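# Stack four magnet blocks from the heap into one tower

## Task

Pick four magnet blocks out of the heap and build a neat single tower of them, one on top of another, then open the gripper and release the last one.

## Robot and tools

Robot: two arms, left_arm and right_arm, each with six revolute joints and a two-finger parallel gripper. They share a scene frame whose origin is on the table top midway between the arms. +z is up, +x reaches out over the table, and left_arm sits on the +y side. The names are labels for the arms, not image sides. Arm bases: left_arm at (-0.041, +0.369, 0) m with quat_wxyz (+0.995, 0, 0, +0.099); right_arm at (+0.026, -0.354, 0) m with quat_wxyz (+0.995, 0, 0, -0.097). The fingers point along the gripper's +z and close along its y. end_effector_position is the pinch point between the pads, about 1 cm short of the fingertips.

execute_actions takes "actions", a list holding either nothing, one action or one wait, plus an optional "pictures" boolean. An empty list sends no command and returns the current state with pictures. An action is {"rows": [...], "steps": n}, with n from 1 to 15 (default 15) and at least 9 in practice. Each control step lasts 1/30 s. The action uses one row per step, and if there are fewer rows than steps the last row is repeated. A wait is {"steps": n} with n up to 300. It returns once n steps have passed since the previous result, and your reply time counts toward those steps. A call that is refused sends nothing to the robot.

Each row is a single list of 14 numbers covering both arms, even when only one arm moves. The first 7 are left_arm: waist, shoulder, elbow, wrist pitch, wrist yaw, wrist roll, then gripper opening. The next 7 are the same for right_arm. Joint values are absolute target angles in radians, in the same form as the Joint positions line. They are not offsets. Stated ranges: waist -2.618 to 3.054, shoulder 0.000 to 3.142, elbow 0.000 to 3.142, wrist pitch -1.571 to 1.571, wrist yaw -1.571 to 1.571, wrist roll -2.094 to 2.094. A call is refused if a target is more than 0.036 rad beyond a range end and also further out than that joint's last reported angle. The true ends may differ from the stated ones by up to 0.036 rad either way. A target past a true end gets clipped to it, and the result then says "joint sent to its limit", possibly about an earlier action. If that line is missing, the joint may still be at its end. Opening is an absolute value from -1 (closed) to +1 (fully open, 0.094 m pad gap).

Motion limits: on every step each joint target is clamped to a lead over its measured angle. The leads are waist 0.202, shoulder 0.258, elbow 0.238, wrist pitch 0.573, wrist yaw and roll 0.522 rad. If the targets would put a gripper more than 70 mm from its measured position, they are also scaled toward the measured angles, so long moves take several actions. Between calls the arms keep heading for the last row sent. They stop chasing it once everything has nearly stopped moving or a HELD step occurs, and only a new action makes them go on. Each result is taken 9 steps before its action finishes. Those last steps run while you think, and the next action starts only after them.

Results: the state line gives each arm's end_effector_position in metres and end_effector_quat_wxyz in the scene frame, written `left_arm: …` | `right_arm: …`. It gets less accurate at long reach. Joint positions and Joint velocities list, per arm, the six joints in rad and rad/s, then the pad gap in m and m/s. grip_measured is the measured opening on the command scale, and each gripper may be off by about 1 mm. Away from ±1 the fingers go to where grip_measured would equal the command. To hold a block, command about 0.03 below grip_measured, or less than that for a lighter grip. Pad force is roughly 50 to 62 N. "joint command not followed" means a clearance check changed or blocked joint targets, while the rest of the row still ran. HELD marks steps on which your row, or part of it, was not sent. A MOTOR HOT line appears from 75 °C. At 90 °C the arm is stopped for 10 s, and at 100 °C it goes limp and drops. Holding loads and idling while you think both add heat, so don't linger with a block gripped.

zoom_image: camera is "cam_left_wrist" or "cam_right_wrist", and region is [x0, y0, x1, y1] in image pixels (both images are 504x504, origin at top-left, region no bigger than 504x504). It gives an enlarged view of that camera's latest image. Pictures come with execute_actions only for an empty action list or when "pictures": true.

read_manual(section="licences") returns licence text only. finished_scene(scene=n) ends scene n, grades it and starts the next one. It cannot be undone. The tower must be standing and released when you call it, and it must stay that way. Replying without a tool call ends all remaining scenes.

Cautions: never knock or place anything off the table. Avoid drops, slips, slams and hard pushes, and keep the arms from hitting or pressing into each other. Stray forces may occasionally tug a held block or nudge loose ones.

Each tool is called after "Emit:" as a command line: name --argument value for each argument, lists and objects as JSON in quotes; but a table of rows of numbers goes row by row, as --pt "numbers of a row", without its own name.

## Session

Emit:
execute_actions --actions '[]'

Scene clock: 0.00 s of 5800.00 s.
left_arm: end_effector_position=(+0.1340, +0.5419, +0.3000) grip_measured=+1.000 end_effector_quat_wxyz=(+0.695, -0.344, +0.603, -0.188) | right_arm: end_effector_position=(+0.5360, -0.0516, +0.2178) grip_measured=+1.000 end_effector_quat_wxyz=(+0.694, -0.626, +0.334, +0.124)
Joint positions: left_arm=[ 1.344  0.63   0.429  0.334  1.286 -0.911  0.094] | right_arm=[ 0.477  2.209  1.513  0.686 -0.975 -0.912  0.094]
Joint velocities: left_arm=[ 0.002 -0.007  0.017  0.037  0.022  0.007  0.   ] | right_arm=[-0.007  0.007 -0.007  0.066 -0.022 -0.081  0.   ]

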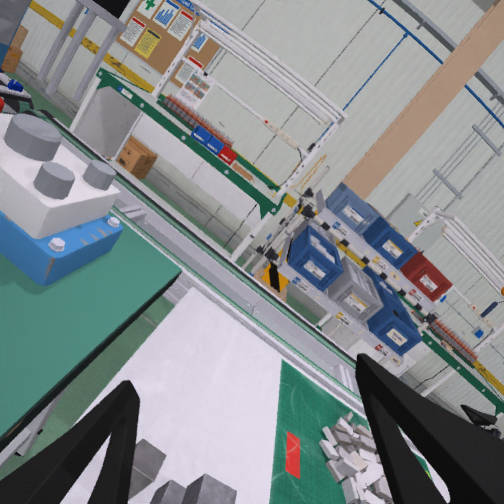

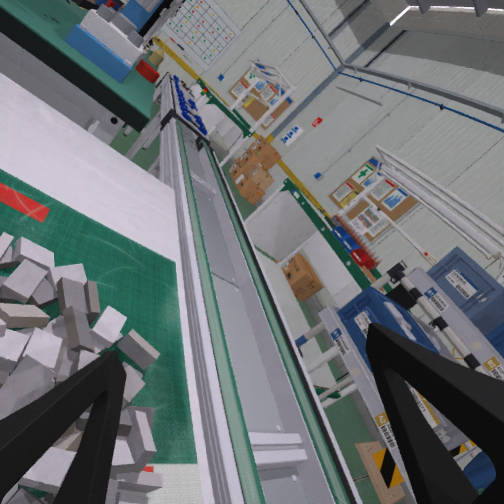

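Emit:
execute_actions --actions '[{"rows":[[-0.3,0.63,0.8,0,1.0,0,1,0,1,1,0,0,0,1]]}]'

Emit:
execute_actions --actions '[{"steps":20}]'

Emit:
execute_actions --actions '[{"rows":[[-0.6,1.7,1.75,-1.4,0,0,1,0,1,1,0,0,0,1]]}]'

Emit:
execute_actions --actions '[{"steps":50}]' --pictures true

Scene clock: 0.43 s of 5800.00 s.
left_arm: end_effector_position=(+0.1827, +0.4849, +0.3965) grip_measured=+1.000 end_effector_quat_wxyz=(+0.740, -0.080, +0.667, -0.044) | right_arm: end_effector_position=(+0.5532, -0.1452, +0.1722) grip_measured=+1.000 end_effector_quat_wxyz=(+0.602, -0.489, +0.615, +0.142)
Joint positions: left_arm=[ 0.947  0.648  0.758  0.098  1.075 -0.363  0.094] | right_arm=[ 0.365  2.03   1.297  0.417 -0.708 -0.65   0.094]
Joint velocities: left_arm=[-2.22  -0.12   1.189 -0.007 -0.447  2.425  0.   ] | right_arm=[-0.882 -0.95  -1.101 -1.223  1.37   1.297  0.   ]
Steps of this call (steps 1 to 7: nothing new was sent; steps 8 to 13: the first 6 steps of this action). Readings (joint positions):
8: left_arm=[1.310 0.630 0.460 0.266 1.239 -0.831] | right_arm=[0.472 2.192 1.493 0.653 -0.936 -0.875]
9: left_arm=[1.239 0.642 0.516 0.192 1.186 -0.734] | right_arm=[0.462 2.161 1.453 0.600 -0.890 -0.829]
11: left_arm=[1.096 0.651 0.648 0.116 1.118 -0.549] | right_arm=[0.422 2.095 1.374 0.501 -0.800 -0.739]
13: the state above

Scene clock: 1.10 s of 5800.00 s.
left_arm: end_effector_position=(+0.1422, +0.2005, +0.4112) grip_measured=+1.000 end_effector_quat_wxyz=(+0.663, +0.400, +0.534, -0.340) | right_arm: end_effector_position=(+0.4080, -0.4257, +0.3884) grip_measured=+1.000 end_effector_quat_wxyz=(+0.695, +0.042, +0.714, -0.074)
Joint positions: left_arm=[-0.293  0.629  0.81   0.028  1.01  -0.009  0.094] | right_arm=[-0.011  1.064  1.003  0.037 -0.041 -0.048  0.094]
Joint velocities: left_arm=[-0.002  0.002 -0.002  0.037 -0.022 -0.022  0.   ] | right_arm=[ 0.027 -1.541  0.007  0.11   0.256  0.3    0.   ]
Kept back: nothing.
Steps of this call (steps 1 to 9: the last 9 steps of your previous action; steps 10 to 20: the robot went on to your last target). Readings (joint positions):
1: left_arm=[0.871 0.642 0.789 0.098 1.062 -0.291] | right_arm=[0.333 1.997 1.259 0.381 -0.662 -0.605]
2: left_arm=[0.794 0.635 0.805 0.098 1.052 -0.233] | right_arm=[0.300 1.965 1.222 0.349 -0.615 -0.560]
4: left_arm=[0.641 0.629 0.810 0.089 1.039 -0.149] | right_arm=[0.231 1.899 1.152 0.289 -0.520 -0.469]
8: left_arm=[0.339 0.629 0.810 0.048 1.021 -0.064] | right_arm=[0.087 1.761 1.056 0.173 -0.325 -0.302]
20: the state above

Scene clock: 1.30 s of 5800.00 s.
left_arm: end_effector_position=(+0.2396, +0.1652, +0.3929) grip_measured=+1.000 end_effector_quat_wxyz=(+0.524, +0.289, +0.742, -0.302) | right_arm: end_effector_position=(+0.3823, -0.4245, +0.4219) grip_measured=+1.000 end_effector_quat_wxyz=(+0.728, +0.057, +0.679, -0.077)
Joint positions: left_arm=[-0.585  1.071  1.29  -0.527  0.487 -0.003  0.094] | right_arm=[-0.01   0.975  1.003  0.044 -0.015 -0.02   0.094]
Joint velocities: left_arm=[-0.266  2.293  2.23  -2.308 -2.234 -0.051  0.   ] | right_arm=[-0.002  0.178 -0.022 -0.271  0.081  0.037  0.   ]
Steps of this call (steps 1 to 6: the first 6 steps of this action). Readings (joint positions):
1: left_arm=[-0.331 0.658 0.852 -0.060 0.940 -0.004] | right_arm=[-0.011 1.018 1.003 0.043 -0.034 -0.040]
2: left_arm=[-0.406 0.728 0.937 -0.168 0.843 -0.004] | right_arm=[-0.010 0.987 1.003 0.050 -0.029 -0.034]
4: left_arm=[-0.538 0.904 1.124 -0.359 0.653 -0.003] | right_arm=[-0.010 0.967 1.003 0.056 -0.021 -0.025]
6: the state above

Scene clock: 2.97 s of 5800.00 s.
left_arm: end_effector_position=(+0.2830, +0.2332, +0.2031) grip_measured=+1.000 end_effector_quat_wxyz=(+0.103, +0.194, +0.975, -0.026) | right_arm: end_effector_position=(+0.3885, -0.4273, +0.4057) grip_measured=+1.000 end_effector_quat_wxyz=(+0.709, +0.066, +0.699, -0.074)
Joint positions: left_arm=[-0.592  1.705  1.729 -1.382  0.01  -0.003  0.094] | right_arm=[-0.01   0.996  1.003  0.008 -0.006 -0.01   0.094]
Joint velocities: left_arm=[ 0.002 -0.012  0.017 -0.022  0.007 -0.066  0.   ] | right_arm=[ 0.012  0.007 -0.012  0.037 -0.11   0.022  0.   ]
Kept back: nothing.
Steps of this call (steps 1 to 9: the last 9 steps of your previous action; steps 10 to 45: the robot went on to your last target; steps 46 to 50: nothing new was sent). Readings (joint positions):
1: left_arm=[-0.591 1.152 1.368 -0.612 0.408 -0.003] | right_arm=[-0.010 0.981 1.003 0.037 -0.014 -0.018]
2: left_arm=[-0.592 1.235 1.450 -0.705 0.335 -0.003] | right_arm=[-0.010 0.987 1.003 0.030 -0.012 -0.016]
4: left_arm=[-0.592 1.412 1.625 -0.899 0.217 -0.003] | right_arm=[-0.010 0.994 1.003 0.018 -0.010 -0.014]
8: left_arm=[-0.592 1.655 1.729 -1.109 0.104 -0.003] | right_arm=[-0.010 0.996 1.003 0.010 -0.008 -0.011]
50: the state above
All arms were judged still, so your last target was given up. Only a new action makes them travel on or press farther. Fingers that are still opening or closing keep moving.

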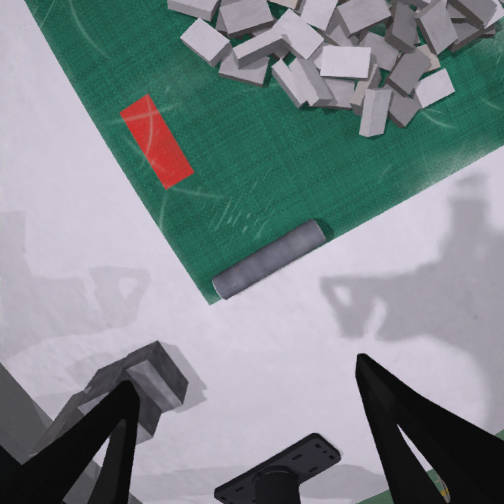

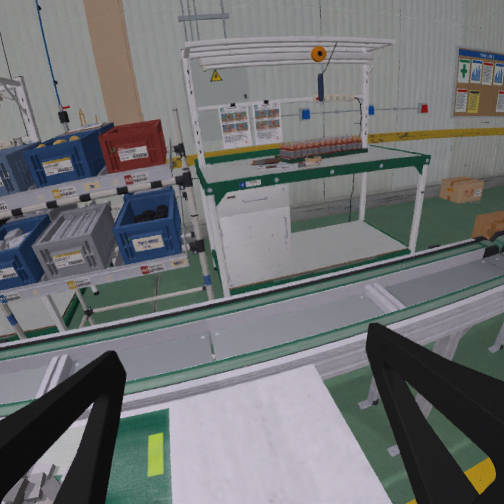

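Emit:
execute_actions --actions '[{"rows":[[-0.63,1.8,1.83,-1.42,0,0,0.2,0,1,1,0,0,0,1],[-0.66,1.87,1.89,-1.42,0,0,0.2,0,1,1,0,0,0,1],[-0.69,1.94,1.95,-1.44,0,0,0.2,0,1,1,0,0,0,1],[-0.72,2.01,2.01,-1.44,0,0,0.2,0,1,1,0,0,0,1],[-0.74,2.08,2.07,-1.46,0,0,0.2,0,1,1,0,0,0,1],[-0.76,2.14,2.12,-1.46,0,0,0.2,0,1,1,0,0,0,1],[-0.76,2.19,2.16,-1.46,0,0,0.2,0,1,1,0,0,0,1],[-0.76,2.23,2.19,-1.46,0,0,0.2,0,1,1,0,0,0,1],[-0.76,2.26,2.2,-1.46,0,0,0.2,0,1,1,0,0,0,1],[-0.76,2.285,2.2,-1.46,0,0,0.2,0,1,1,0,0,0,1]]}]'

Emit:
execute_actions --actions '[{"steps":35}]' --pictures true

Scene clock: 3.67 s of 5800.00 s.
left_arm: end_effector_position=(+0.3239, +0.1720, +0.1897) grip_measured=+0.205 end_effector_quat_wxyz=(+0.093, +0.243, +0.965, -0.023) | right_arm: end_effector_position=(+0.3885, -0.4273, +0.4057) grip_measured=+1.000 end_effector_quat_wxyz=(+0.709, +0.066, +0.698, -0.074)
Joint positions: left_arm=[-0.695  1.982  2.036 -1.431 -0.001 -0.003  0.057] | right_arm=[-0.01   0.996  1.003  0.008 -0.006 -0.009  0.094]
Joint velocities: left_arm=[-0.755  1.927  1.58   0.037 -0.007 -0.007 -0.003] | right_arm=[-0.002  0.007 -0.007 -0.007  0.022  0.007  0.   ]
Steps of this call (steps 1 to 15: nothing new was sent; steps 16 to 21: the first 6 steps of this action). Readings (joint positions):
16: left_arm=[-0.595 1.718 1.747 -1.397 0.008 -0.003] | right_arm=[-0.010 0.996 1.003 0.008 -0.006 -0.010]
17: left_arm=[-0.604 1.749 1.789 -1.417 0.005 -0.003] | right_arm=[-0.010 0.996 1.003 0.008 -0.006 -0.010]
19: left_arm=[-0.642 1.852 1.912 -1.432 -0.001 -0.003] | right_arm=[-0.010 0.996 1.003 0.008 -0.006 -0.009]
21: the state above

Scene clock: 4.83 s of 5800.00 s.
left_arm: end_effector_position=(+0.3375, +0.1283, +0.1024) grip_measured=+0.203 end_effector_quat_wxyz=(+0.009, +0.279, +0.960, -0.003) | right_arm: end_effector_position=(+0.3885, -0.4273, +0.4057) grip_measured=+1.000 end_effector_quat_wxyz=(+0.709, +0.066, +0.698, -0.074)
Joint positions: left_arm=[-0.766  2.289  2.183 -1.445  0.001 -0.003  0.057] | right_arm=[-0.01   0.996  1.003  0.008 -0.006 -0.009  0.094]
Joint velocities: left_arm=[-0.002 -0.007  0.002 -0.022  0.007 -0.007 -0.001] | right_arm=[ 0.007 -0.007  0.007  0.007 -0.007 -0.037  0.   ]
Kept back: nothing.
Steps of this call (steps 1 to 9: the last 9 steps of your previous action; steps 10 to 30: the robot went on to your last target; steps 31 to 35: nothing new was sent). Readings (joint positions):
1: left_arm=[-0.720 2.050 2.087 -1.430 -0.001 -0.003] | right_arm=[-0.010 0.996 1.003 0.008 -0.006 -0.009]
2: left_arm=[-0.742 2.114 2.128 -1.428 -0.001 -0.003] | right_arm=[-0.010 0.996 1.003 0.008 -0.006 -0.009]
4: left_arm=[-0.769 2.222 2.169 -1.423 0.001 -0.003] | right_arm=[-0.010 0.996 1.003 0.008 -0.006 -0.009]
8: left_arm=[-0.774 2.328 2.171 -1.432 0.001 -0.003] | right_arm=[-0.010 0.996 1.003 0.008 -0.006 -0.009]
35: the state above
All arms were judged still, so your last target was given up. Only a new action makes them travel on or press farther. Fingers that are still opening or closing keep moving.

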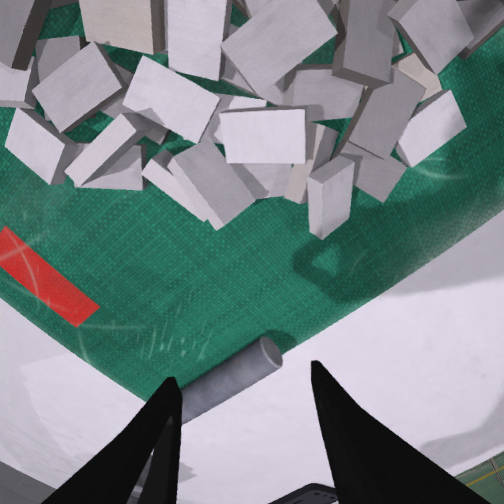

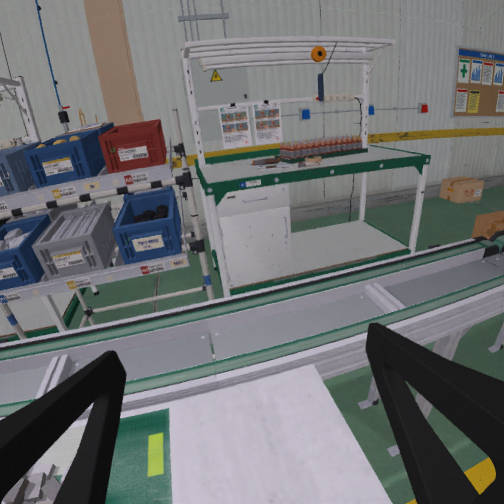

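Emit:
execute_actions --actions '[{"rows":[[-0.79,2.31,2.21,-1.41,0,0,-0.1,0,1,1,0,0,0,1],[-0.81,2.33,2.23,-1.39,0,0,-0.1,0,1,1,0,0,0,1],[-0.83,2.35,2.25,-1.37,0,0,-0.1,0,1,1,0,0,0,1],[-0.85,2.37,2.27,-1.35,0,0,-0.1,0,1,1,0,0,0,1],[-0.87,2.39,2.27,-1.33,0,0,-0.1,0,1,1,0,0,0,1],[-0.88,2.41,2.27,-1.31,0,0,-0.1,0,1,1,0,0,0,1],[-0.89,2.43,2.27,-1.3,0,0,-0.1,0,1,1,0,0,0,1],[-0.89,2.44,2.27,-1.3,0,0,-0.1,0,1,1,0,0,0,1],[-0.89,2.45,2.27,-1.3,0,0,-0.1,0,1,1,0,0,0,1]]}]'

Emit:
execute_actions --actions '[{"steps":30}]' --pictures true

Scene clock: 5.70 s of 5800.00 s.
left_arm: end_effector_position=(+0.3452, +0.0933, +0.0935) grip_measured=-0.097 end_effector_quat_wxyz=(+0.037, +0.305, +0.952, -0.011) | right_arm: end_effector_position=(+0.3885, -0.4273, +0.4057) grip_measured=+1.000 end_effector_quat_wxyz=(+0.709, +0.066, +0.698, -0.074)
Joint positions: left_arm=[-0.821  2.35   2.249 -1.392 -0.002 -0.003  0.042] | right_arm=[-0.01   0.996  1.003  0.008 -0.006 -0.009  0.094]
Joint velocities: left_arm=[-0.559  0.452  0.261  0.579  0.022  0.051 -0.001] | right_arm=[ 0.017 -0.002 -0.002 -0.066  0.051  0.051  0.   ]
Steps of this call (steps 1 to 20: nothing new was sent; steps 21 to 26: the first 6 steps of this action). Readings (joint positions):
21: left_arm=[-0.767 2.290 2.183 -1.443 0.001 -0.003] | right_arm=[-0.010 0.996 1.003 0.008 -0.006 -0.009]
22: left_arm=[-0.770 2.294 2.188 -1.442 0.001 -0.003] | right_arm=[-0.010 0.996 1.003 0.008 -0.006 -0.009]
24: left_arm=[-0.788 2.318 2.221 -1.428 -0.001 -0.003] | right_arm=[-0.010 0.996 1.003 0.008 -0.006 -0.009]
26: the state above

Scene clock: 6.70 s of 5800.00 s.
left_arm: end_effector_position=(+0.3355, +0.0554, +0.0461) grip_measured=-0.097 end_effector_quat_wxyz=(+0.024, +0.339, +0.940, -0.009) | right_arm: end_effector_position=(+0.3885, -0.4273, +0.4057) grip_measured=+1.000 end_effector_quat_wxyz=(+0.709, +0.066, +0.698, -0.074)
Joint positions: left_arm=[-0.894  2.461  2.258 -1.317  0.001 -0.003  0.042] | right_arm=[-0.01   0.996  1.003  0.008 -0.006 -0.009  0.094]
Joint velocities: left_arm=[ 0.007 -0.012 -0.017  0.081  0.007 -0.007  0.   ] | right_arm=[-0.007  0.002  0.002 -0.007  0.081 -0.081  0.   ]
Kept back: nothing.
Steps of this call (steps 1 to 9: the last 9 steps of your previous action; steps 10 to 30: the robot went on to your last target). Readings (joint positions):
1: left_arm=[-0.840 2.367 2.255 -1.373 -0.002 -0.003] | right_arm=[-0.010 0.996 1.003 0.008 -0.006 -0.009]
2: left_arm=[-0.860 2.385 2.258 -1.356 -0.002 -0.003] | right_arm=[-0.010 0.996 1.003 0.008 -0.006 -0.009]
4: left_arm=[-0.893 2.420 2.258 -1.336 -0.001 -0.003] | right_arm=[-0.010 0.996 1.003 0.008 -0.006 -0.009]
8: left_arm=[-0.912 2.463 2.258 -1.325 0.001 -0.003] | right_arm=[-0.010 0.996 1.003 0.008 -0.006 -0.009]
30: the state above
All arms were judged still, so your last target was given up. Only a new action makes them travel on or press farther. Fingers that are still opening or closing keep moving.

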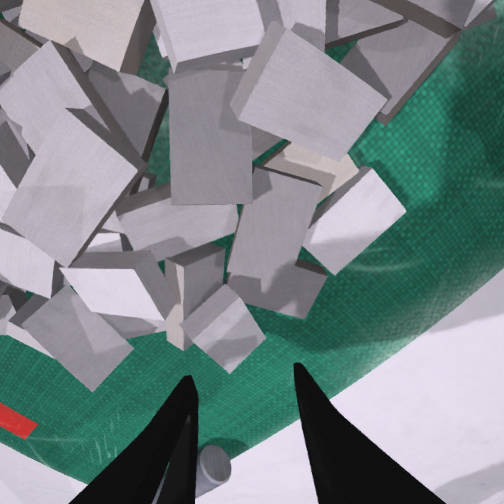

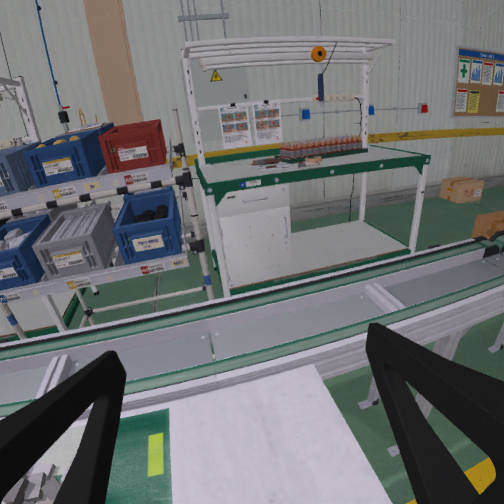

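Emit:
execute_actions --actions '[{"rows":[[-0.89,2.3,2.2,-1.3,0,0,-0.1,0.2,1.2,1.2,-0.5,0,0,0.2],[-0.89,2.2,2.1,-1.3,0,0,-0.1,0.2,1.2,1.2,-0.5,0,0,0.2],[-0.8,2.1,2.0,-1.3,0,0,-0.1,0.3,1.3,1.3,-0.8,0,0,0.2],[-0.5,1.7,1.7,-1.3,0,0,-0.1,0.75,1.8,1.8,-1.35,0,0,0.2]]}]'

Emit:
execute_actions --actions '[{"steps":50}]' --pictures true

Scene clock: 7.17 s of 5800.00 s.
left_arm: end_effector_position=(+0.3151, +0.1078, +0.0958) grip_measured=-0.097 end_effector_quat_wxyz=(+0.033, +0.309, +0.950, -0.016) | right_arm: end_effector_position=(+0.4427, -0.3321, +0.3517) grip_measured=+0.203 end_effector_quat_wxyz=(+0.570, -0.024, +0.821, +0.009)
Joint positions: left_arm=[-0.829  2.181  1.975 -1.291  0.01  -0.003  0.042] | right_arm=[ 0.25   1.269  1.302 -0.391  0.01  -0.009  0.057]
Joint velocities: left_arm=[ 0.95  -1.643 -1.419 -0.066 -0.066 -0.007  0.   ] | right_arm=[ 1.316  1.766  1.585 -1.985 -0.007  0.066 -0.003]
Steps of this call (steps 1 to 8: nothing new was sent; steps 9 to 14: the first 6 steps of this action). Readings (joint positions):
9: left_arm=[-0.894 2.443 2.241 -1.306 0.001 -0.003] | right_arm=[0.011 1.012 1.032 -0.052 0.006 -0.009]
10: left_arm=[-0.894 2.405 2.192 -1.294 0.001 -0.003] | right_arm=[0.056 1.048 1.081 -0.120 0.011 -0.009]
12: left_arm=[-0.877 2.296 2.075 -1.293 0.006 -0.003] | right_arm=[0.155 1.149 1.188 -0.253 0.010 -0.009]
14: the state above

Scene clock: 8.83 s of 5800.00 s.
left_arm: end_effector_position=(+0.3119, +0.2627, +0.2058) grip_measured=-0.097 end_effector_quat_wxyz=(+0.144, +0.145, +0.979, -0.018) | right_arm: end_effector_position=(+0.3458, -0.1522, +0.1763) grip_measured=+0.202 end_effector_quat_wxyz=(+0.085, -0.279, +0.956, +0.027)
Joint positions: left_arm=[-0.497  1.697  1.711 -1.294 -0.008 -0.003  0.042] | right_arm=[ 0.754  1.826  1.772 -1.34  -0.005 -0.009  0.056]
Joint velocities: left_arm=[-0.017 -0.007 -0.022 -0.051 -0.007  0.037  0.002] | right_arm=[-0.002 -0.007  0.002 -0.007 -0.022  0.007 -0.   ]
Kept back: nothing.
Steps of this call (steps 1 to 9: the last 9 steps of your previous action; steps 10 to 45: the robot went on to your last target; steps 46 to 50: nothing new was sent). Readings (joint positions):
1: left_arm=[-0.792 2.123 1.925 -1.289 0.010 -0.003] | right_arm=[0.296 1.331 1.358 -0.460 0.010 -0.009]
2: left_arm=[-0.750 2.064 1.875 -1.288 0.010 -0.003] | right_arm=[0.342 1.394 1.413 -0.528 0.010 -0.009]
4: left_arm=[-0.654 1.953 1.798 -1.289 0.010 -0.003] | right_arm=[0.431 1.520 1.520 -0.662 0.010 -0.009]
8: left_arm=[-0.483 1.742 1.726 -1.293 -0.005 -0.003] | right_arm=[0.612 1.747 1.700 -0.924 0.009 -0.009]
50: the state above
All arms were judged still, so your last target was given up. Only a new action makes them travel on or press farther. Fingers that are still opening or closing keep moving.

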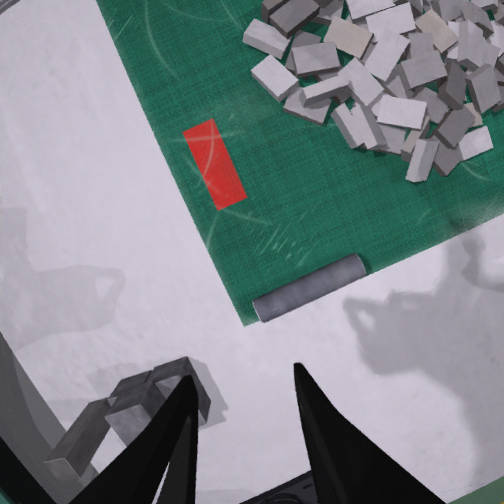

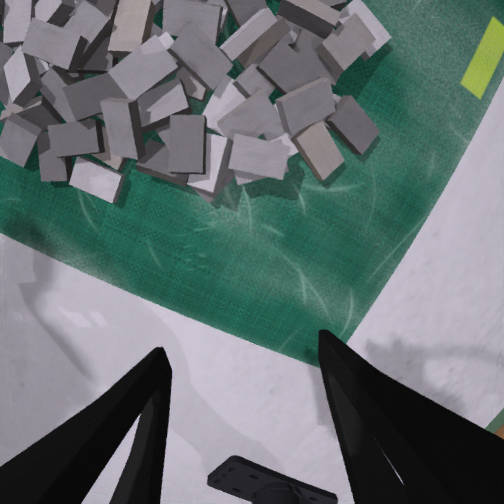

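Emit:
execute_actions --actions '[{"rows":[[-0.5,1.7,1.7,-1.3,0,0,-0.1,0.72,1.9,1.86,-1.36,0,0,-0.1],[-0.5,1.7,1.7,-1.3,0,0,-0.1,0.69,1.96,1.91,-1.36,0,0,-0.1],[-0.5,1.7,1.7,-1.3,0,0,-0.1,0.66,2.02,1.96,-1.37,0,0,-0.1],[-0.5,1.7,1.7,-1.3,0,0,-0.1,0.64,2.08,2.01,-1.37,0,0,-0.1],[-0.5,1.7,1.7,-1.3,0,0,-0.1,0.62,2.13,2.05,-1.38,0,0,-0.1],[-0.5,1.7,1.7,-1.3,0,0,-0.1,0.6,2.17,2.08,-1.38,0,0,-0.1],[-0.5,1.7,1.7,-1.3,0,0,-0.1,0.6,2.2,2.1,-1.38,0,0,-0.1],[-0.5,1.7,1.7,-1.3,0,0,-0.1,0.6,2.23,2.1,-1.38,0,0,-0.1],[-0.5,1.7,1.7,-1.3,0,0,-0.1,0.6,2.25,2.1,-1.38,0,0,-0.1]]}]'

Emit:
execute_actions --actions '[{"steps":30}]' --pictures true

Scene clock: 9.50 s of 5800.00 s.
left_arm: end_effector_position=(+0.3119, +0.2627, +0.2058) grip_measured=-0.097 end_effector_quat_wxyz=(+0.144, +0.145, +0.979, -0.018) | right_arm: end_effector_position=(+0.4081, -0.1581, +0.1595) grip_measured=-0.098 end_effector_quat_wxyz=(+0.080, -0.236, +0.968, +0.023)
Joint positions: left_arm=[-0.497  1.697  1.711 -1.294 -0.008 -0.003  0.042] | right_arm=[ 0.664  2.049  2.014 -1.369 -0.008 -0.009  0.042]
Joint velocities: left_arm=[-0.007 -0.017 -0.007 -0.037 -0.007  0.037 -0.   ] | right_arm=[-0.701  1.551  1.121  0.095  0.007 -0.037 -0.   ]
Steps of this call (steps 1 to 14: nothing new was sent; steps 15 to 20: the first 6 steps of this action). Readings (joint positions):
15: left_arm=[-0.497 1.697 1.711 -1.294 -0.008 -0.003] | right_arm=[0.751 1.835 1.786 -1.351 -0.006 -0.009]
16: left_arm=[-0.497 1.697 1.711 -1.294 -0.008 -0.003] | right_arm=[0.744 1.859 1.820 -1.366 -0.006 -0.009]
18: left_arm=[-0.497 1.697 1.711 -1.294 -0.008 -0.003] | right_arm=[0.712 1.942 1.919 -1.376 -0.008 -0.009]
20: the state above

Scene clock: 10.50 s of 5800.00 s.
left_arm: end_effector_position=(+0.3119, +0.2627, +0.2058) grip_measured=-0.097 end_effector_quat_wxyz=(+0.144, +0.145, +0.979, -0.018) | right_arm: end_effector_position=(+0.4338, -0.1816, +0.0808) grip_measured=-0.098 end_effector_quat_wxyz=(-0.000, -0.203, +0.979, -0.001)
Joint positions: left_arm=[-0.497  1.697  1.711 -1.294 -0.008 -0.003  0.042] | right_arm=[ 0.594  2.276  2.074 -1.37   0.002 -0.009  0.042]
Joint velocities: left_arm=[ 0.007 -0.007  0.002  0.037 -0.022  0.022  0.001] | right_arm=[ 0.002  0.012  0.002 -0.066  0.022  0.022 -0.   ]
Kept back: nothing.
Steps of this call (steps 1 to 9: the last 9 steps of your previous action; steps 10 to 30: the robot went on to your last target). Readings (joint positions):
1: left_arm=[-0.497 1.697 1.711 -1.294 -0.008 -0.003] | right_arm=[0.640 2.101 2.046 -1.363 -0.008 -0.009]
2: left_arm=[-0.497 1.697 1.711 -1.294 -0.008 -0.003] | right_arm=[0.619 2.149 2.066 -1.357 -0.006 -0.009]
4: left_arm=[-0.497 1.697 1.711 -1.294 -0.008 -0.003] | right_arm=[0.590 2.228 2.074 -1.352 -0.001 -0.009]
8: left_arm=[-0.497 1.697 1.711 -1.294 -0.008 -0.003] | right_arm=[0.584 2.305 2.074 -1.362 0.002 -0.009]
30: the state above
All arms were judged still, so your last target was given up. Only a new action makes them travel on or press farther. Fingers that are still opening or closing keep moving.

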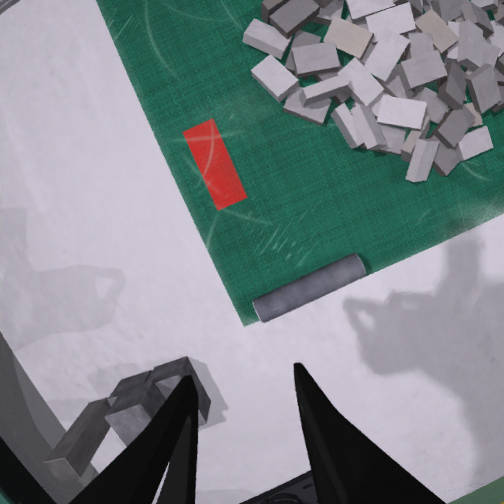

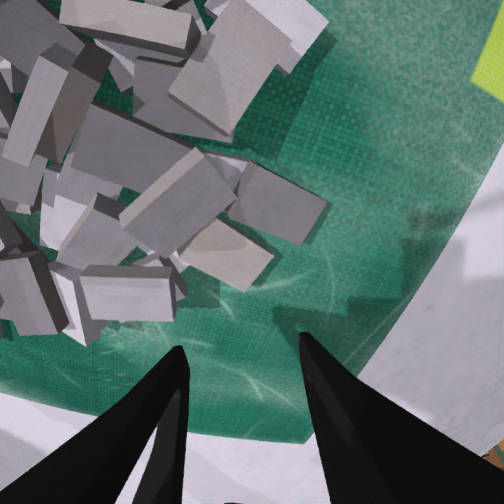

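Emit:
execute_actions --actions '[{"rows":[[-0.5,1.7,1.7,-1.3,0,0,-0.1,0.59,2.27,2.08,-1.36,0,2.08,-0.15]]}]'

Emit:
execute_actions --actions '[{"rows":[[-0.5,1.7,1.7,-1.3,0,0,-0.1,0.59,2.28,2.05,-1.32,0,2.08,-0.15],[-0.5,1.7,1.7,-1.3,0,0,-0.1,0.59,2.285,2.02,-1.29,0,2.08,-0.15],[-0.5,1.7,1.7,-1.3,0,0,-0.1,0.59,2.29,2.0,-1.26,0,2.08,-0.15],[-0.5,1.7,1.7,-1.3,0,0,-0.1,0.59,2.29,1.98,-1.24,0,2.08,-0.15],[-0.5,1.7,1.7,-1.3,0,0,-0.1,0.59,2.29,1.96,-1.225,0,2.08,-0.15]]}]'

Emit:
execute_actions --actions '[{"steps":25}]' --pictures true

Scene clock: 11.40 s of 5800.00 s.
left_arm: end_effector_position=(+0.3119, +0.2627, +0.2058) grip_measured=-0.097 end_effector_quat_wxyz=(+0.144, +0.145, +0.979, -0.018) | right_arm: end_effector_position=(+0.4338, -0.1815, +0.0808) grip_measured=-0.148 end_effector_quat_wxyz=(-0.000, +0.084, +0.996, -0.001)
Joint positions: left_arm=[-0.497  1.697  1.711 -1.294 -0.008 -0.003  0.042] | right_arm=[ 0.594  2.276  2.074 -1.37   0.002  0.568  0.04 ]
Joint velocities: left_arm=[ 0.007 -0.007 -0.017 -0.022 -0.081 -0.051 -0.   ] | right_arm=[ 0.002  0.007 -0.007 -0.037  0.037  2.791  0.001]
Steps of this call (steps 1 to 21: nothing new was sent; steps 22 to 27: the first 6 steps of this action). Readings (joint positions):
22: left_arm=[-0.497 1.697 1.711 -1.294 -0.008 -0.003] | right_arm=[0.594 2.276 2.074 -1.370 0.002 0.072]
23: left_arm=[-0.497 1.697 1.711 -1.294 -0.008 -0.003] | right_arm=[0.594 2.276 2.074 -1.370 0.002 0.172]
25: left_arm=[-0.497 1.697 1.711 -1.294 -0.008 -0.003] | right_arm=[0.594 2.276 2.074 -1.370 0.002 0.370]
27: the state above

Scene clock: 11.90 s of 5800.00 s.
left_arm: end_effector_position=(+0.3119, +0.2627, +0.2058) grip_measured=-0.097 end_effector_quat_wxyz=(+0.144, +0.145, +0.979, -0.018) | right_arm: end_effector_position=(+0.4349, -0.1810, +0.0588) grip_measured=-0.148 end_effector_quat_wxyz=(+0.001, +0.683, +0.731, +0.000)
Joint positions: left_arm=[-0.497  1.697  1.711 -1.294 -0.008 -0.003  0.042] | right_arm=[ 0.594  2.279  1.992 -1.282  0.002  1.902  0.04 ]
Joint velocities: left_arm=[-0.022  0.007 -0.012 -0.051 -0.037 -0.066  0.   ] | right_arm=[-0.007  0.12  -0.403  0.227  0.022  1.106 -0.001]
Steps of this call (steps 1 to 9: the last 9 steps of your previous action; steps 10 to 15: the first 6 steps of this action). Readings (joint positions):
10: left_arm=[-0.497 1.697 1.711 -1.294 -0.008 -0.003] | right_arm=[0.594 2.276 2.071 -1.363 0.002 1.558]
11: left_arm=[-0.497 1.697 1.711 -1.294 -0.008 -0.003] | right_arm=[0.594 2.276 2.063 -1.350 0.002 1.657]
13: left_arm=[-0.497 1.697 1.711 -1.294 -0.008 -0.003] | right_arm=[0.594 2.276 2.032 -1.313 0.002 1.807]
15: the state above

Scene clock: 12.73 s of 5800.00 s.
left_arm: end_effector_position=(+0.3119, +0.2627, +0.2058) grip_measured=-0.097 end_effector_quat_wxyz=(+0.144, +0.145, +0.979, -0.018) | right_arm: end_effector_position=(+0.4391, -0.1793, +0.0424) grip_measured=-0.148 end_effector_quat_wxyz=(+0.002, +0.741, +0.671, +0.002)
Joint positions: left_arm=[-0.497  1.697  1.711 -1.294 -0.008 -0.003  0.042] | right_arm=[ 0.594  2.302  1.966 -1.229  0.002  2.07   0.04 ]
Joint velocities: left_arm=[-0.017 -0.017  0.002 -0.022 -0.037 -0.022 -0.   ] | right_arm=[ 0.012 -0.002 -0.002  0.051 -0.007 -0.066  0.   ]
Kept back: nothing.
Steps of this call (steps 1 to 9: the last 9 steps of your previous action; steps 10 to 25: the robot went on to your last target). Readings (joint positions):
1: left_arm=[-0.497 1.697 1.711 -1.294 -0.008 -0.003] | right_arm=[0.594 2.285 1.981 -1.274 0.002 1.936]
2: left_arm=[-0.497 1.697 1.711 -1.294 -0.008 -0.003] | right_arm=[0.594 2.291 1.973 -1.267 0.002 1.963]
4: left_arm=[-0.497 1.697 1.711 -1.294 -0.008 -0.003] | right_arm=[0.594 2.300 1.967 -1.255 0.002 2.002]
8: left_arm=[-0.497 1.697 1.711 -1.294 -0.008 -0.003] | right_arm=[0.594 2.302 1.966 -1.240 0.002 2.043]
25: the state above

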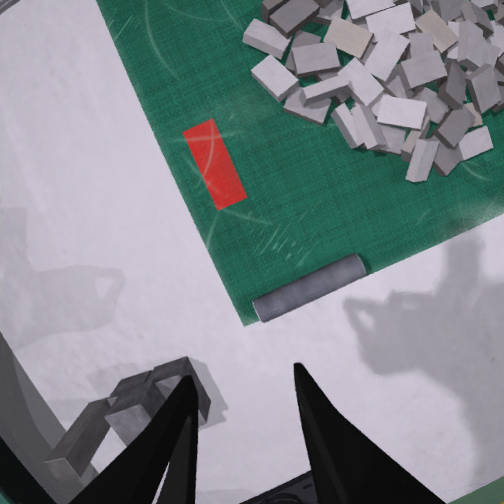

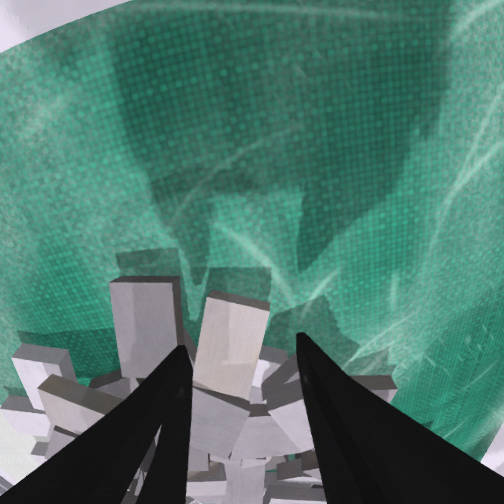

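Emit:
execute_actions --actions '[{"rows":[[-0.5,1.7,1.7,-1.3,0,0,-0.1,0.61,2.305,1.97,-1.2,0,2.09,-0.22],[-0.5,1.7,1.7,-1.3,0,0,-0.1,0.61,2.315,1.97,-1.2,0,2.09,-0.22],[-0.5,1.7,1.7,-1.3,0,0,-0.1,0.61,2.325,1.97,-1.2,0,2.09,-0.22],[-0.5,1.7,1.7,-1.3,0,0,-0.1,0.61,2.335,1.97,-1.2,0,2.09,-0.22]]}]'

Emit:
execute_actions --actions '[{"steps":20}]' --pictures true

Scene clock: 13.40 s of 5800.00 s.
left_arm: end_effector_position=(+0.3119, +0.2627, +0.2058) grip_measured=-0.097 end_effector_quat_wxyz=(+0.144, +0.145, +0.979, -0.018) | right_arm: end_effector_position=(+0.4411, -0.1754, +0.0355) grip_measured=-0.218 end_effector_quat_wxyz=(+0.002, +0.741, +0.671, +0.003)
Joint positions: left_arm=[-0.497  1.697  1.711 -1.294 -0.008 -0.003  0.042] | right_arm=[ 0.6    2.318  1.966 -1.21   0.002  2.075  0.037]
Joint velocities: left_arm=[-0.017  0.017  0.002 -0.051  0.007 -0.081 -0.   ] | right_arm=[ 0.032  0.159 -0.007  0.095 -0.095 -0.022  0.   ]
joint sent to its limit (right arm) — the command would take joint 6 (wrist roll) past its upper limit, so that joint was sent only as far as its limit.
Steps of this call (steps 1 to 14: the robot went on to your last target; steps 15 to 20: the first 6 steps of this action). Readings (joint positions):
15: left_arm=[-0.497 1.697 1.711 -1.294 -0.008 -0.003] | right_arm=[0.595 2.302 1.966 -1.227 0.002 2.071]
16: left_arm=[-0.497 1.697 1.711 -1.294 -0.008 -0.003] | right_arm=[0.595 2.303 1.966 -1.223 0.002 2.072]
18: left_arm=[-0.497 1.697 1.711 -1.294 -0.008 -0.003] | right_arm=[0.598 2.308 1.966 -1.215 0.002 2.074]
20: the state above

Scene clock: 14.07 s of 5800.00 s.
left_arm: end_effector_position=(+0.3119, +0.2627, +0.2058) grip_measured=-0.097 end_effector_quat_wxyz=(+0.144, +0.145, +0.979, -0.018) | right_arm: end_effector_position=(+0.4412, -0.1744, +0.0279) grip_measured=-0.218 end_effector_quat_wxyz=(+0.000, +0.741, +0.671, -0.001)
Joint positions: left_arm=[-0.497  1.697  1.711 -1.294 -0.008 -0.003  0.042] | right_arm=[ 0.602  2.336  1.966 -1.202  0.002  2.077  0.037]
Joint velocities: left_arm=[-0.007 -0.002  0.017  0.037  0.022  0.022  0.001] | right_arm=[-0.012 -0.037 -0.022  0.007 -0.081 -0.022 -0.   ]
joint sent to its limit (right arm) — the command would take joint 6 (wrist roll) past its upper limit, so that joint was sent only as far as its limit.
Kept back: nothing.
Steps of this call (steps 1 to 9: the last 9 steps of your previous action; steps 10 to 20: the robot went on to your last target). Readings (joint positions):
1: left_arm=[-0.497 1.697 1.711 -1.294 -0.008 -0.003] | right_arm=[0.601 2.324 1.966 -1.209 0.002 2.075]
2: left_arm=[-0.497 1.697 1.711 -1.294 -0.008 -0.003] | right_arm=[0.602 2.329 1.966 -1.207 0.002 2.076]
4: left_arm=[-0.497 1.697 1.711 -1.294 -0.008 -0.003] | right_arm=[0.602 2.335 1.966 -1.204 0.002 2.076]
8: left_arm=[-0.497 1.697 1.711 -1.294 -0.008 -0.003] | right_arm=[0.602 2.336 1.966 -1.202 0.002 2.077]
20: the state above

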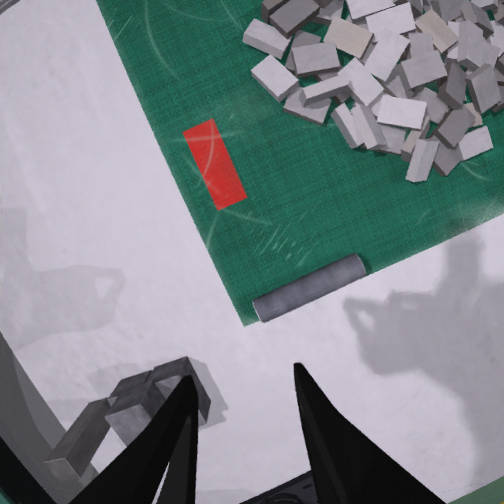

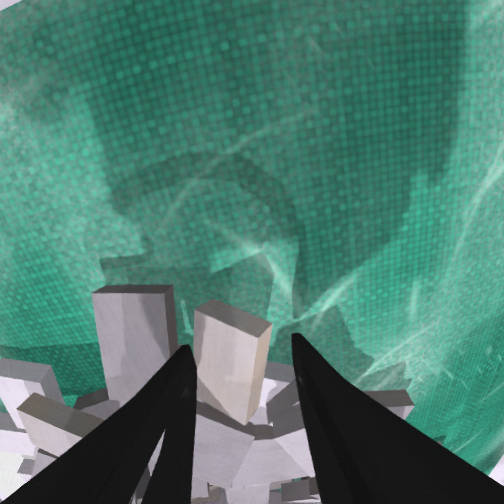

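Emit:
execute_actions --actions '[{"rows":[[-0.5,1.7,1.7,-1.3,0,0,-0.1,0.6,2.29,1.97,-1.2,0,2.08,-0.22],[-0.5,1.7,1.7,-1.3,0,0,-0.1,0.6,2.29,1.97,-1.2,0,2.08,-0.22],[-0.5,1.7,1.7,-1.3,0,0,-0.1,0.6,2.29,1.97,-1.2,0,2.08,-0.22],[-0.5,1.7,1.7,-1.3,0,0,-0.1,0.585,2.29,1.97,-1.185,0,2.08,-0.2]]}]'

Emit:
execute_actions --actions '[{"steps":15}]' --pictures true

Scene clock: 14.60 s of 5800.00 s.
left_arm: end_effector_position=(+0.3119, +0.2627, +0.2058) grip_measured=-0.097 end_effector_quat_wxyz=(+0.144, +0.145, +0.979, -0.018) | right_arm: end_effector_position=(+0.4437, -0.1746, +0.0331) grip_measured=-0.202 end_effector_quat_wxyz=(+0.003, +0.742, +0.670, +0.007)
Joint positions: left_arm=[-0.497  1.697  1.711 -1.294 -0.008 -0.003  0.042] | right_arm=[ 0.6    2.324  1.966 -1.198  0.001  2.077  0.037]
Joint velocities: left_arm=[ 0.002  0.012  0.022 -0.022 -0.037  0.022 -0.001] | right_arm=[-0.046 -0.066  0.007  0.066  0.022 -0.022  0.001]
joint sent to its limit (right arm) — the command would take joint 6 (wrist roll) past its upper limit, so that joint was sent only as far as its limit.
Steps of this call (steps 1 to 10: the robot went on to your last target; steps 11 to 16: the first 6 steps of this action). Readings (joint positions):
11: left_arm=[-0.497 1.697 1.711 -1.294 -0.008 -0.003] | right_arm=[0.602 2.335 1.966 -1.202 0.002 2.077]
12: left_arm=[-0.497 1.697 1.711 -1.294 -0.008 -0.003] | right_arm=[0.602 2.334 1.966 -1.202 0.002 2.077]
14: left_arm=[-0.497 1.697 1.711 -1.294 -0.008 -0.003] | right_arm=[0.601 2.329 1.966 -1.201 0.002 2.077]
16: the state above

Scene clock: 15.10 s of 5800.00 s.
left_arm: end_effector_position=(+0.3119, +0.2627, +0.2058) grip_measured=-0.097 end_effector_quat_wxyz=(+0.144, +0.145, +0.979, -0.018) | right_arm: end_effector_position=(+0.4459, -0.1769, +0.0347) grip_measured=-0.202 end_effector_quat_wxyz=(+0.004, +0.744, +0.668, +0.010)
Joint positions: left_arm=[-0.497  1.697  1.711 -1.294 -0.008 -0.003  0.042] | right_arm=[ 0.593  2.32   1.966 -1.194  0.001  2.077  0.037]
Joint velocities: left_arm=[-0.002  0.022  0.012 -0.022  0.007  0.066  0.   ] | right_arm=[-0.007 -0.007 -0.007  0.007 -0.037  0.11  -0.   ]
Kept back: nothing.
Steps of this call (steps 1 to 9: the last 9 steps of your previous action; steps 10 to 15: the robot went on to your last target). Readings (joint positions):
1: left_arm=[-0.497 1.697 1.711 -1.294 -0.008 -0.003] | right_arm=[0.598 2.322 1.966 -1.197 0.001 2.077]
2: left_arm=[-0.497 1.697 1.711 -1.294 -0.008 -0.003] | right_arm=[0.596 2.321 1.966 -1.196 0.001 2.077]
4: left_arm=[-0.497 1.697 1.711 -1.294 -0.008 -0.003] | right_arm=[0.594 2.320 1.966 -1.195 0.001 2.077]
8: left_arm=[-0.497 1.697 1.711 -1.294 -0.008 -0.003] | right_arm=[0.593 2.320 1.966 -1.194 0.001 2.077]
15: the state above
All arms were judged still, so your last target was given up. Only a new action makes them travel on or press farther. Fingers that are still opening or closing keep moving.

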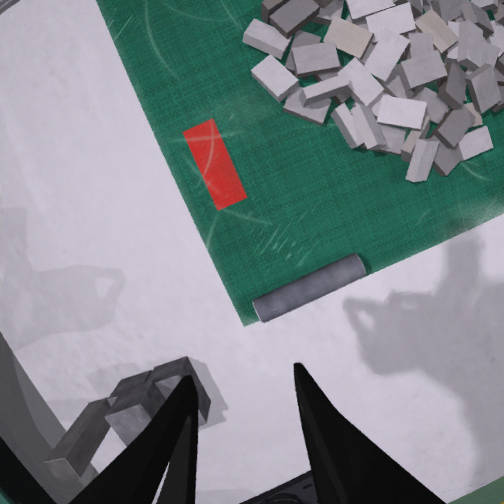

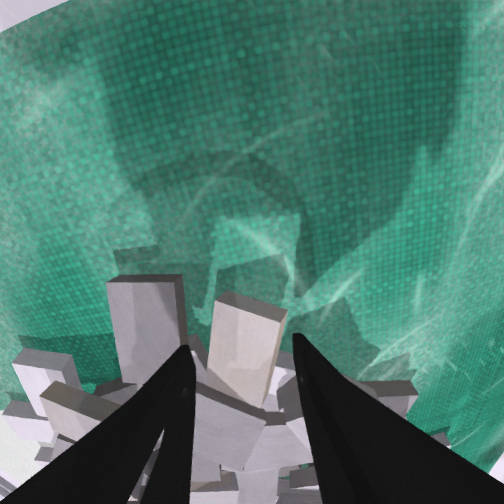

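Emit:
execute_actions --actions '[{"rows":[[-0.5,1.7,1.7,-1.3,0,0,-0.1,0.59,2.33,1.97,-1.172,0,2.08,-0.22],[-0.5,1.7,1.7,-1.3,0,0,-0.1,0.59,2.34,1.97,-1.172,0,2.08,-0.22],[-0.5,1.7,1.7,-1.3,0,0,-0.1,0.59,2.35,1.97,-1.172,0,2.08,-0.22]]}]'

Emit:
execute_actions --actions '[{"steps":15}]' --pictures true

Scene clock: 15.57 s of 5800.00 s.
left_arm: end_effector_position=(+0.3119, +0.2627, +0.2058) grip_measured=-0.097 end_effector_quat_wxyz=(+0.144, +0.145, +0.979, -0.018) | right_arm: end_effector_position=(+0.4466, -0.1766, +0.0268) grip_measured=-0.218 end_effector_quat_wxyz=(+0.003, +0.744, +0.668, +0.006)
Joint positions: left_arm=[-0.497  1.697  1.711 -1.294 -0.008 -0.003  0.042] | right_arm=[ 0.593  2.339  1.966 -1.185  0.001  2.077  0.037]
Joint velocities: left_arm=[-0.007 -0.007 -0.002  0.007  0.037 -0.066  0.001] | right_arm=[-0.012  0.173  0.007 -0.037 -0.007 -0.007  0.   ]
Steps of this call (steps 1 to 8: nothing new was sent; steps 9 to 14: the first 6 steps of this action). Readings (joint positions):
9: left_arm=[-0.497 1.697 1.711 -1.294 -0.008 -0.003] | right_arm=[0.593 2.320 1.966 -1.193 0.001 2.077]
10: left_arm=[-0.497 1.697 1.711 -1.294 -0.008 -0.003] | right_arm=[0.593 2.322 1.966 -1.191 0.001 2.077]
12: left_arm=[-0.497 1.697 1.711 -1.294 -0.008 -0.003] | right_arm=[0.593 2.328 1.966 -1.187 0.001 2.077]
14: the state above

Scene clock: 16.07 s of 5800.00 s.
left_arm: end_effector_position=(+0.3119, +0.2627, +0.2058) grip_measured=-0.097 end_effector_quat_wxyz=(+0.144, +0.145, +0.979, -0.018) | right_arm: end_effector_position=(+0.4467, -0.1766, +0.0260) grip_measured=-0.218 end_effector_quat_wxyz=(+0.003, +0.744, +0.668, +0.006)
Joint positions: left_arm=[-0.497  1.697  1.711 -1.294 -0.008 -0.003  0.042] | right_arm=[ 0.593  2.34   1.966 -1.184  0.001  2.077  0.037]
Joint velocities: left_arm=[-0.002  0.002 -0.032 -0.022 -0.037  0.066 -0.001] | right_arm=[-0.017 -0.002 -0.012 -0.007 -0.007 -0.066  0.   ]
Kept back: nothing.
Steps of this call (steps 1 to 9: the last 9 steps of your previous action; steps 10 to 15: the robot went on to your last target). Readings (joint positions):
1: left_arm=[-0.497 1.697 1.711 -1.294 -0.008 -0.003] | right_arm=[0.593 2.340 1.966 -1.185 0.001 2.077]
2: left_arm=[-0.497 1.697 1.711 -1.294 -0.008 -0.003] | right_arm=[0.593 2.340 1.966 -1.184 0.001 2.077]
4: left_arm=[-0.497 1.697 1.711 -1.294 -0.008 -0.003] | right_arm=[0.593 2.340 1.966 -1.184 0.001 2.077]
8: left_arm=[-0.497 1.697 1.711 -1.294 -0.008 -0.003] | right_arm=[0.593 2.340 1.966 -1.184 0.001 2.077]
15: the state above
All arms were judged still, so your last target was given up. Only a new action makes them travel on or press farther. Fingers that are still opening or closing keep moving.

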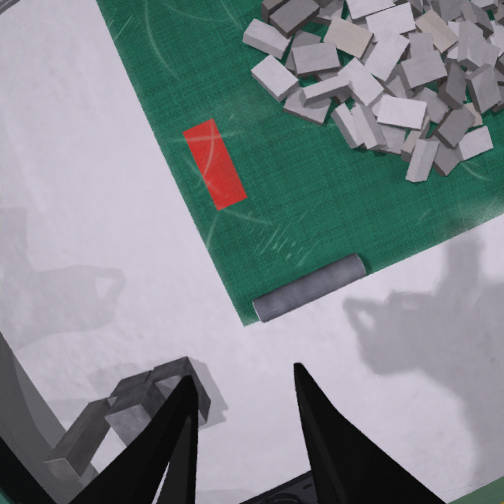

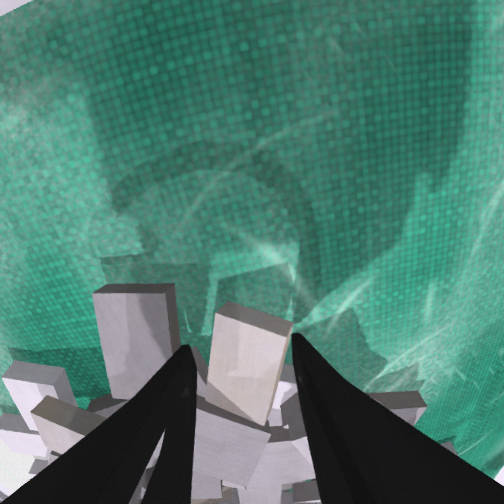

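Emit:
execute_actions --actions '[{"rows":[[-0.5,1.7,1.7,-1.3,0,0,-0.1,0.59,2.335,1.97,-1.18,0,2.08,-0.28],[-0.5,1.7,1.7,-1.3,0,0,-0.1,0.59,2.335,1.97,-1.18,0,2.08,-0.34],[-0.5,1.7,1.7,-1.3,0,0,-0.1,0.59,2.335,1.97,-1.18,0,2.08,-0.4],[-0.5,1.7,1.7,-1.3,0,0,-0.1,0.59,2.335,1.97,-1.18,0,2.08,-0.45],[-0.5,1.7,1.7,-1.3,0,0,-0.1,0.59,2.335,1.97,-1.18,0,2.08,-0.5],[-0.5,1.7,1.7,-1.3,0,0,-0.1,0.59,2.335,1.97,-1.18,0,2.08,-0.55]]}]'

Emit:
execute_actions --actions '[{"steps":10}]' --pictures true

Scene clock: 16.67 s of 5800.00 s.
left_arm: end_effector_position=(+0.3119, +0.2627, +0.2058) grip_measured=-0.097 end_effector_quat_wxyz=(+0.144, +0.145, +0.979, -0.018) | right_arm: end_effector_position=(+0.4488, -0.1760, +0.0260) grip_measured=-0.472 end_effector_quat_wxyz=(+0.005, +0.744, +0.668, +0.010)
Joint positions: left_arm=[-0.497  1.697  1.711 -1.294 -0.008 -0.003  0.042] | right_arm=[ 0.593  2.34   1.966 -1.175  0.003  2.077  0.025]
Joint velocities: left_arm=[ 0.002  0.012 -0.007 -0.051  0.037 -0.066 -0.   ] | right_arm=[-0.002 -0.002  0.002 -0.066 -0.051  0.022  0.   ]
Steps of this call (steps 1 to 12: nothing new was sent; steps 13 to 18: the first 6 steps of this action). Readings (joint positions):
13: left_arm=[-0.497 1.697 1.711 -1.294 -0.008 -0.003] | right_arm=[0.593 2.340 1.966 -1.183 0.001 2.077]
14: left_arm=[-0.497 1.697 1.711 -1.294 -0.008 -0.003] | right_arm=[0.593 2.340 1.966 -1.180 0.002 2.077]
16: left_arm=[-0.497 1.697 1.711 -1.294 -0.008 -0.003] | right_arm=[0.593 2.340 1.966 -1.176 0.002 2.077]
18: the state above

Scene clock: 17.00 s of 5800.00 s.
left_arm: end_effector_position=(+0.3119, +0.2627, +0.2058) grip_measured=-0.097 end_effector_quat_wxyz=(+0.144, +0.145, +0.979, -0.018) | right_arm: end_effector_position=(+0.4488, -0.1760, +0.0260) grip_measured=-0.472 end_effector_quat_wxyz=(+0.005, +0.744, +0.668, +0.009)
Joint positions: left_arm=[-0.497  1.697  1.711 -1.294 -0.008 -0.003  0.042] | right_arm=[ 0.593  2.34   1.966 -1.175  0.003  2.077  0.025]
Joint velocities: left_arm=[-0.002 -0.007 -0.007  0.051 -0.066 -0.007 -0.   ] | right_arm=[-0.007  0.002 -0.007 -0.051  0.022 -0.066  0.001]
Kept back: nothing.
Steps of this call (steps 1 to 9: the last 9 steps of your previous action; step 10: the robot went on to your last target). Readings (joint positions):
1: left_arm=[-0.497 1.697 1.711 -1.294 -0.008 -0.003] | right_arm=[0.593 2.340 1.966 -1.175 0.003 2.077]
2: left_arm=[-0.497 1.697 1.711 -1.294 -0.008 -0.003] | right_arm=[0.593 2.340 1.966 -1.175 0.003 2.077]
4: left_arm=[-0.497 1.697 1.711 -1.294 -0.008 -0.003] | right_arm=[0.593 2.340 1.966 -1.175 0.003 2.077]
8: left_arm=[-0.497 1.697 1.711 -1.294 -0.008 -0.003] | right_arm=[0.593 2.340 1.966 -1.175 0.003 2.077]
10: the state above

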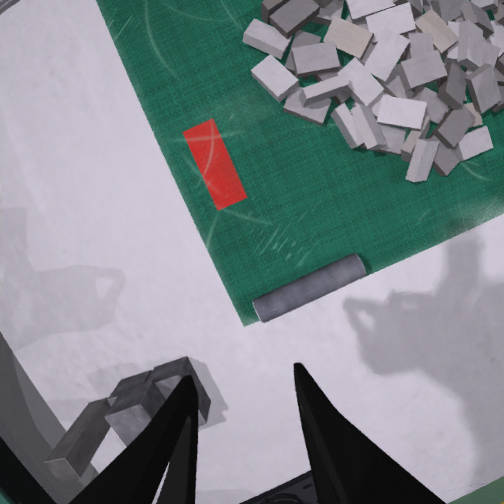

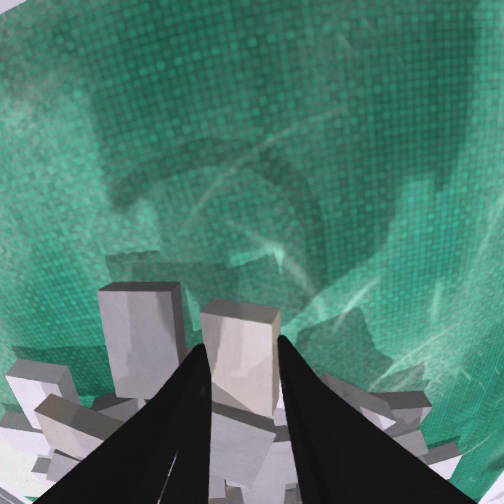

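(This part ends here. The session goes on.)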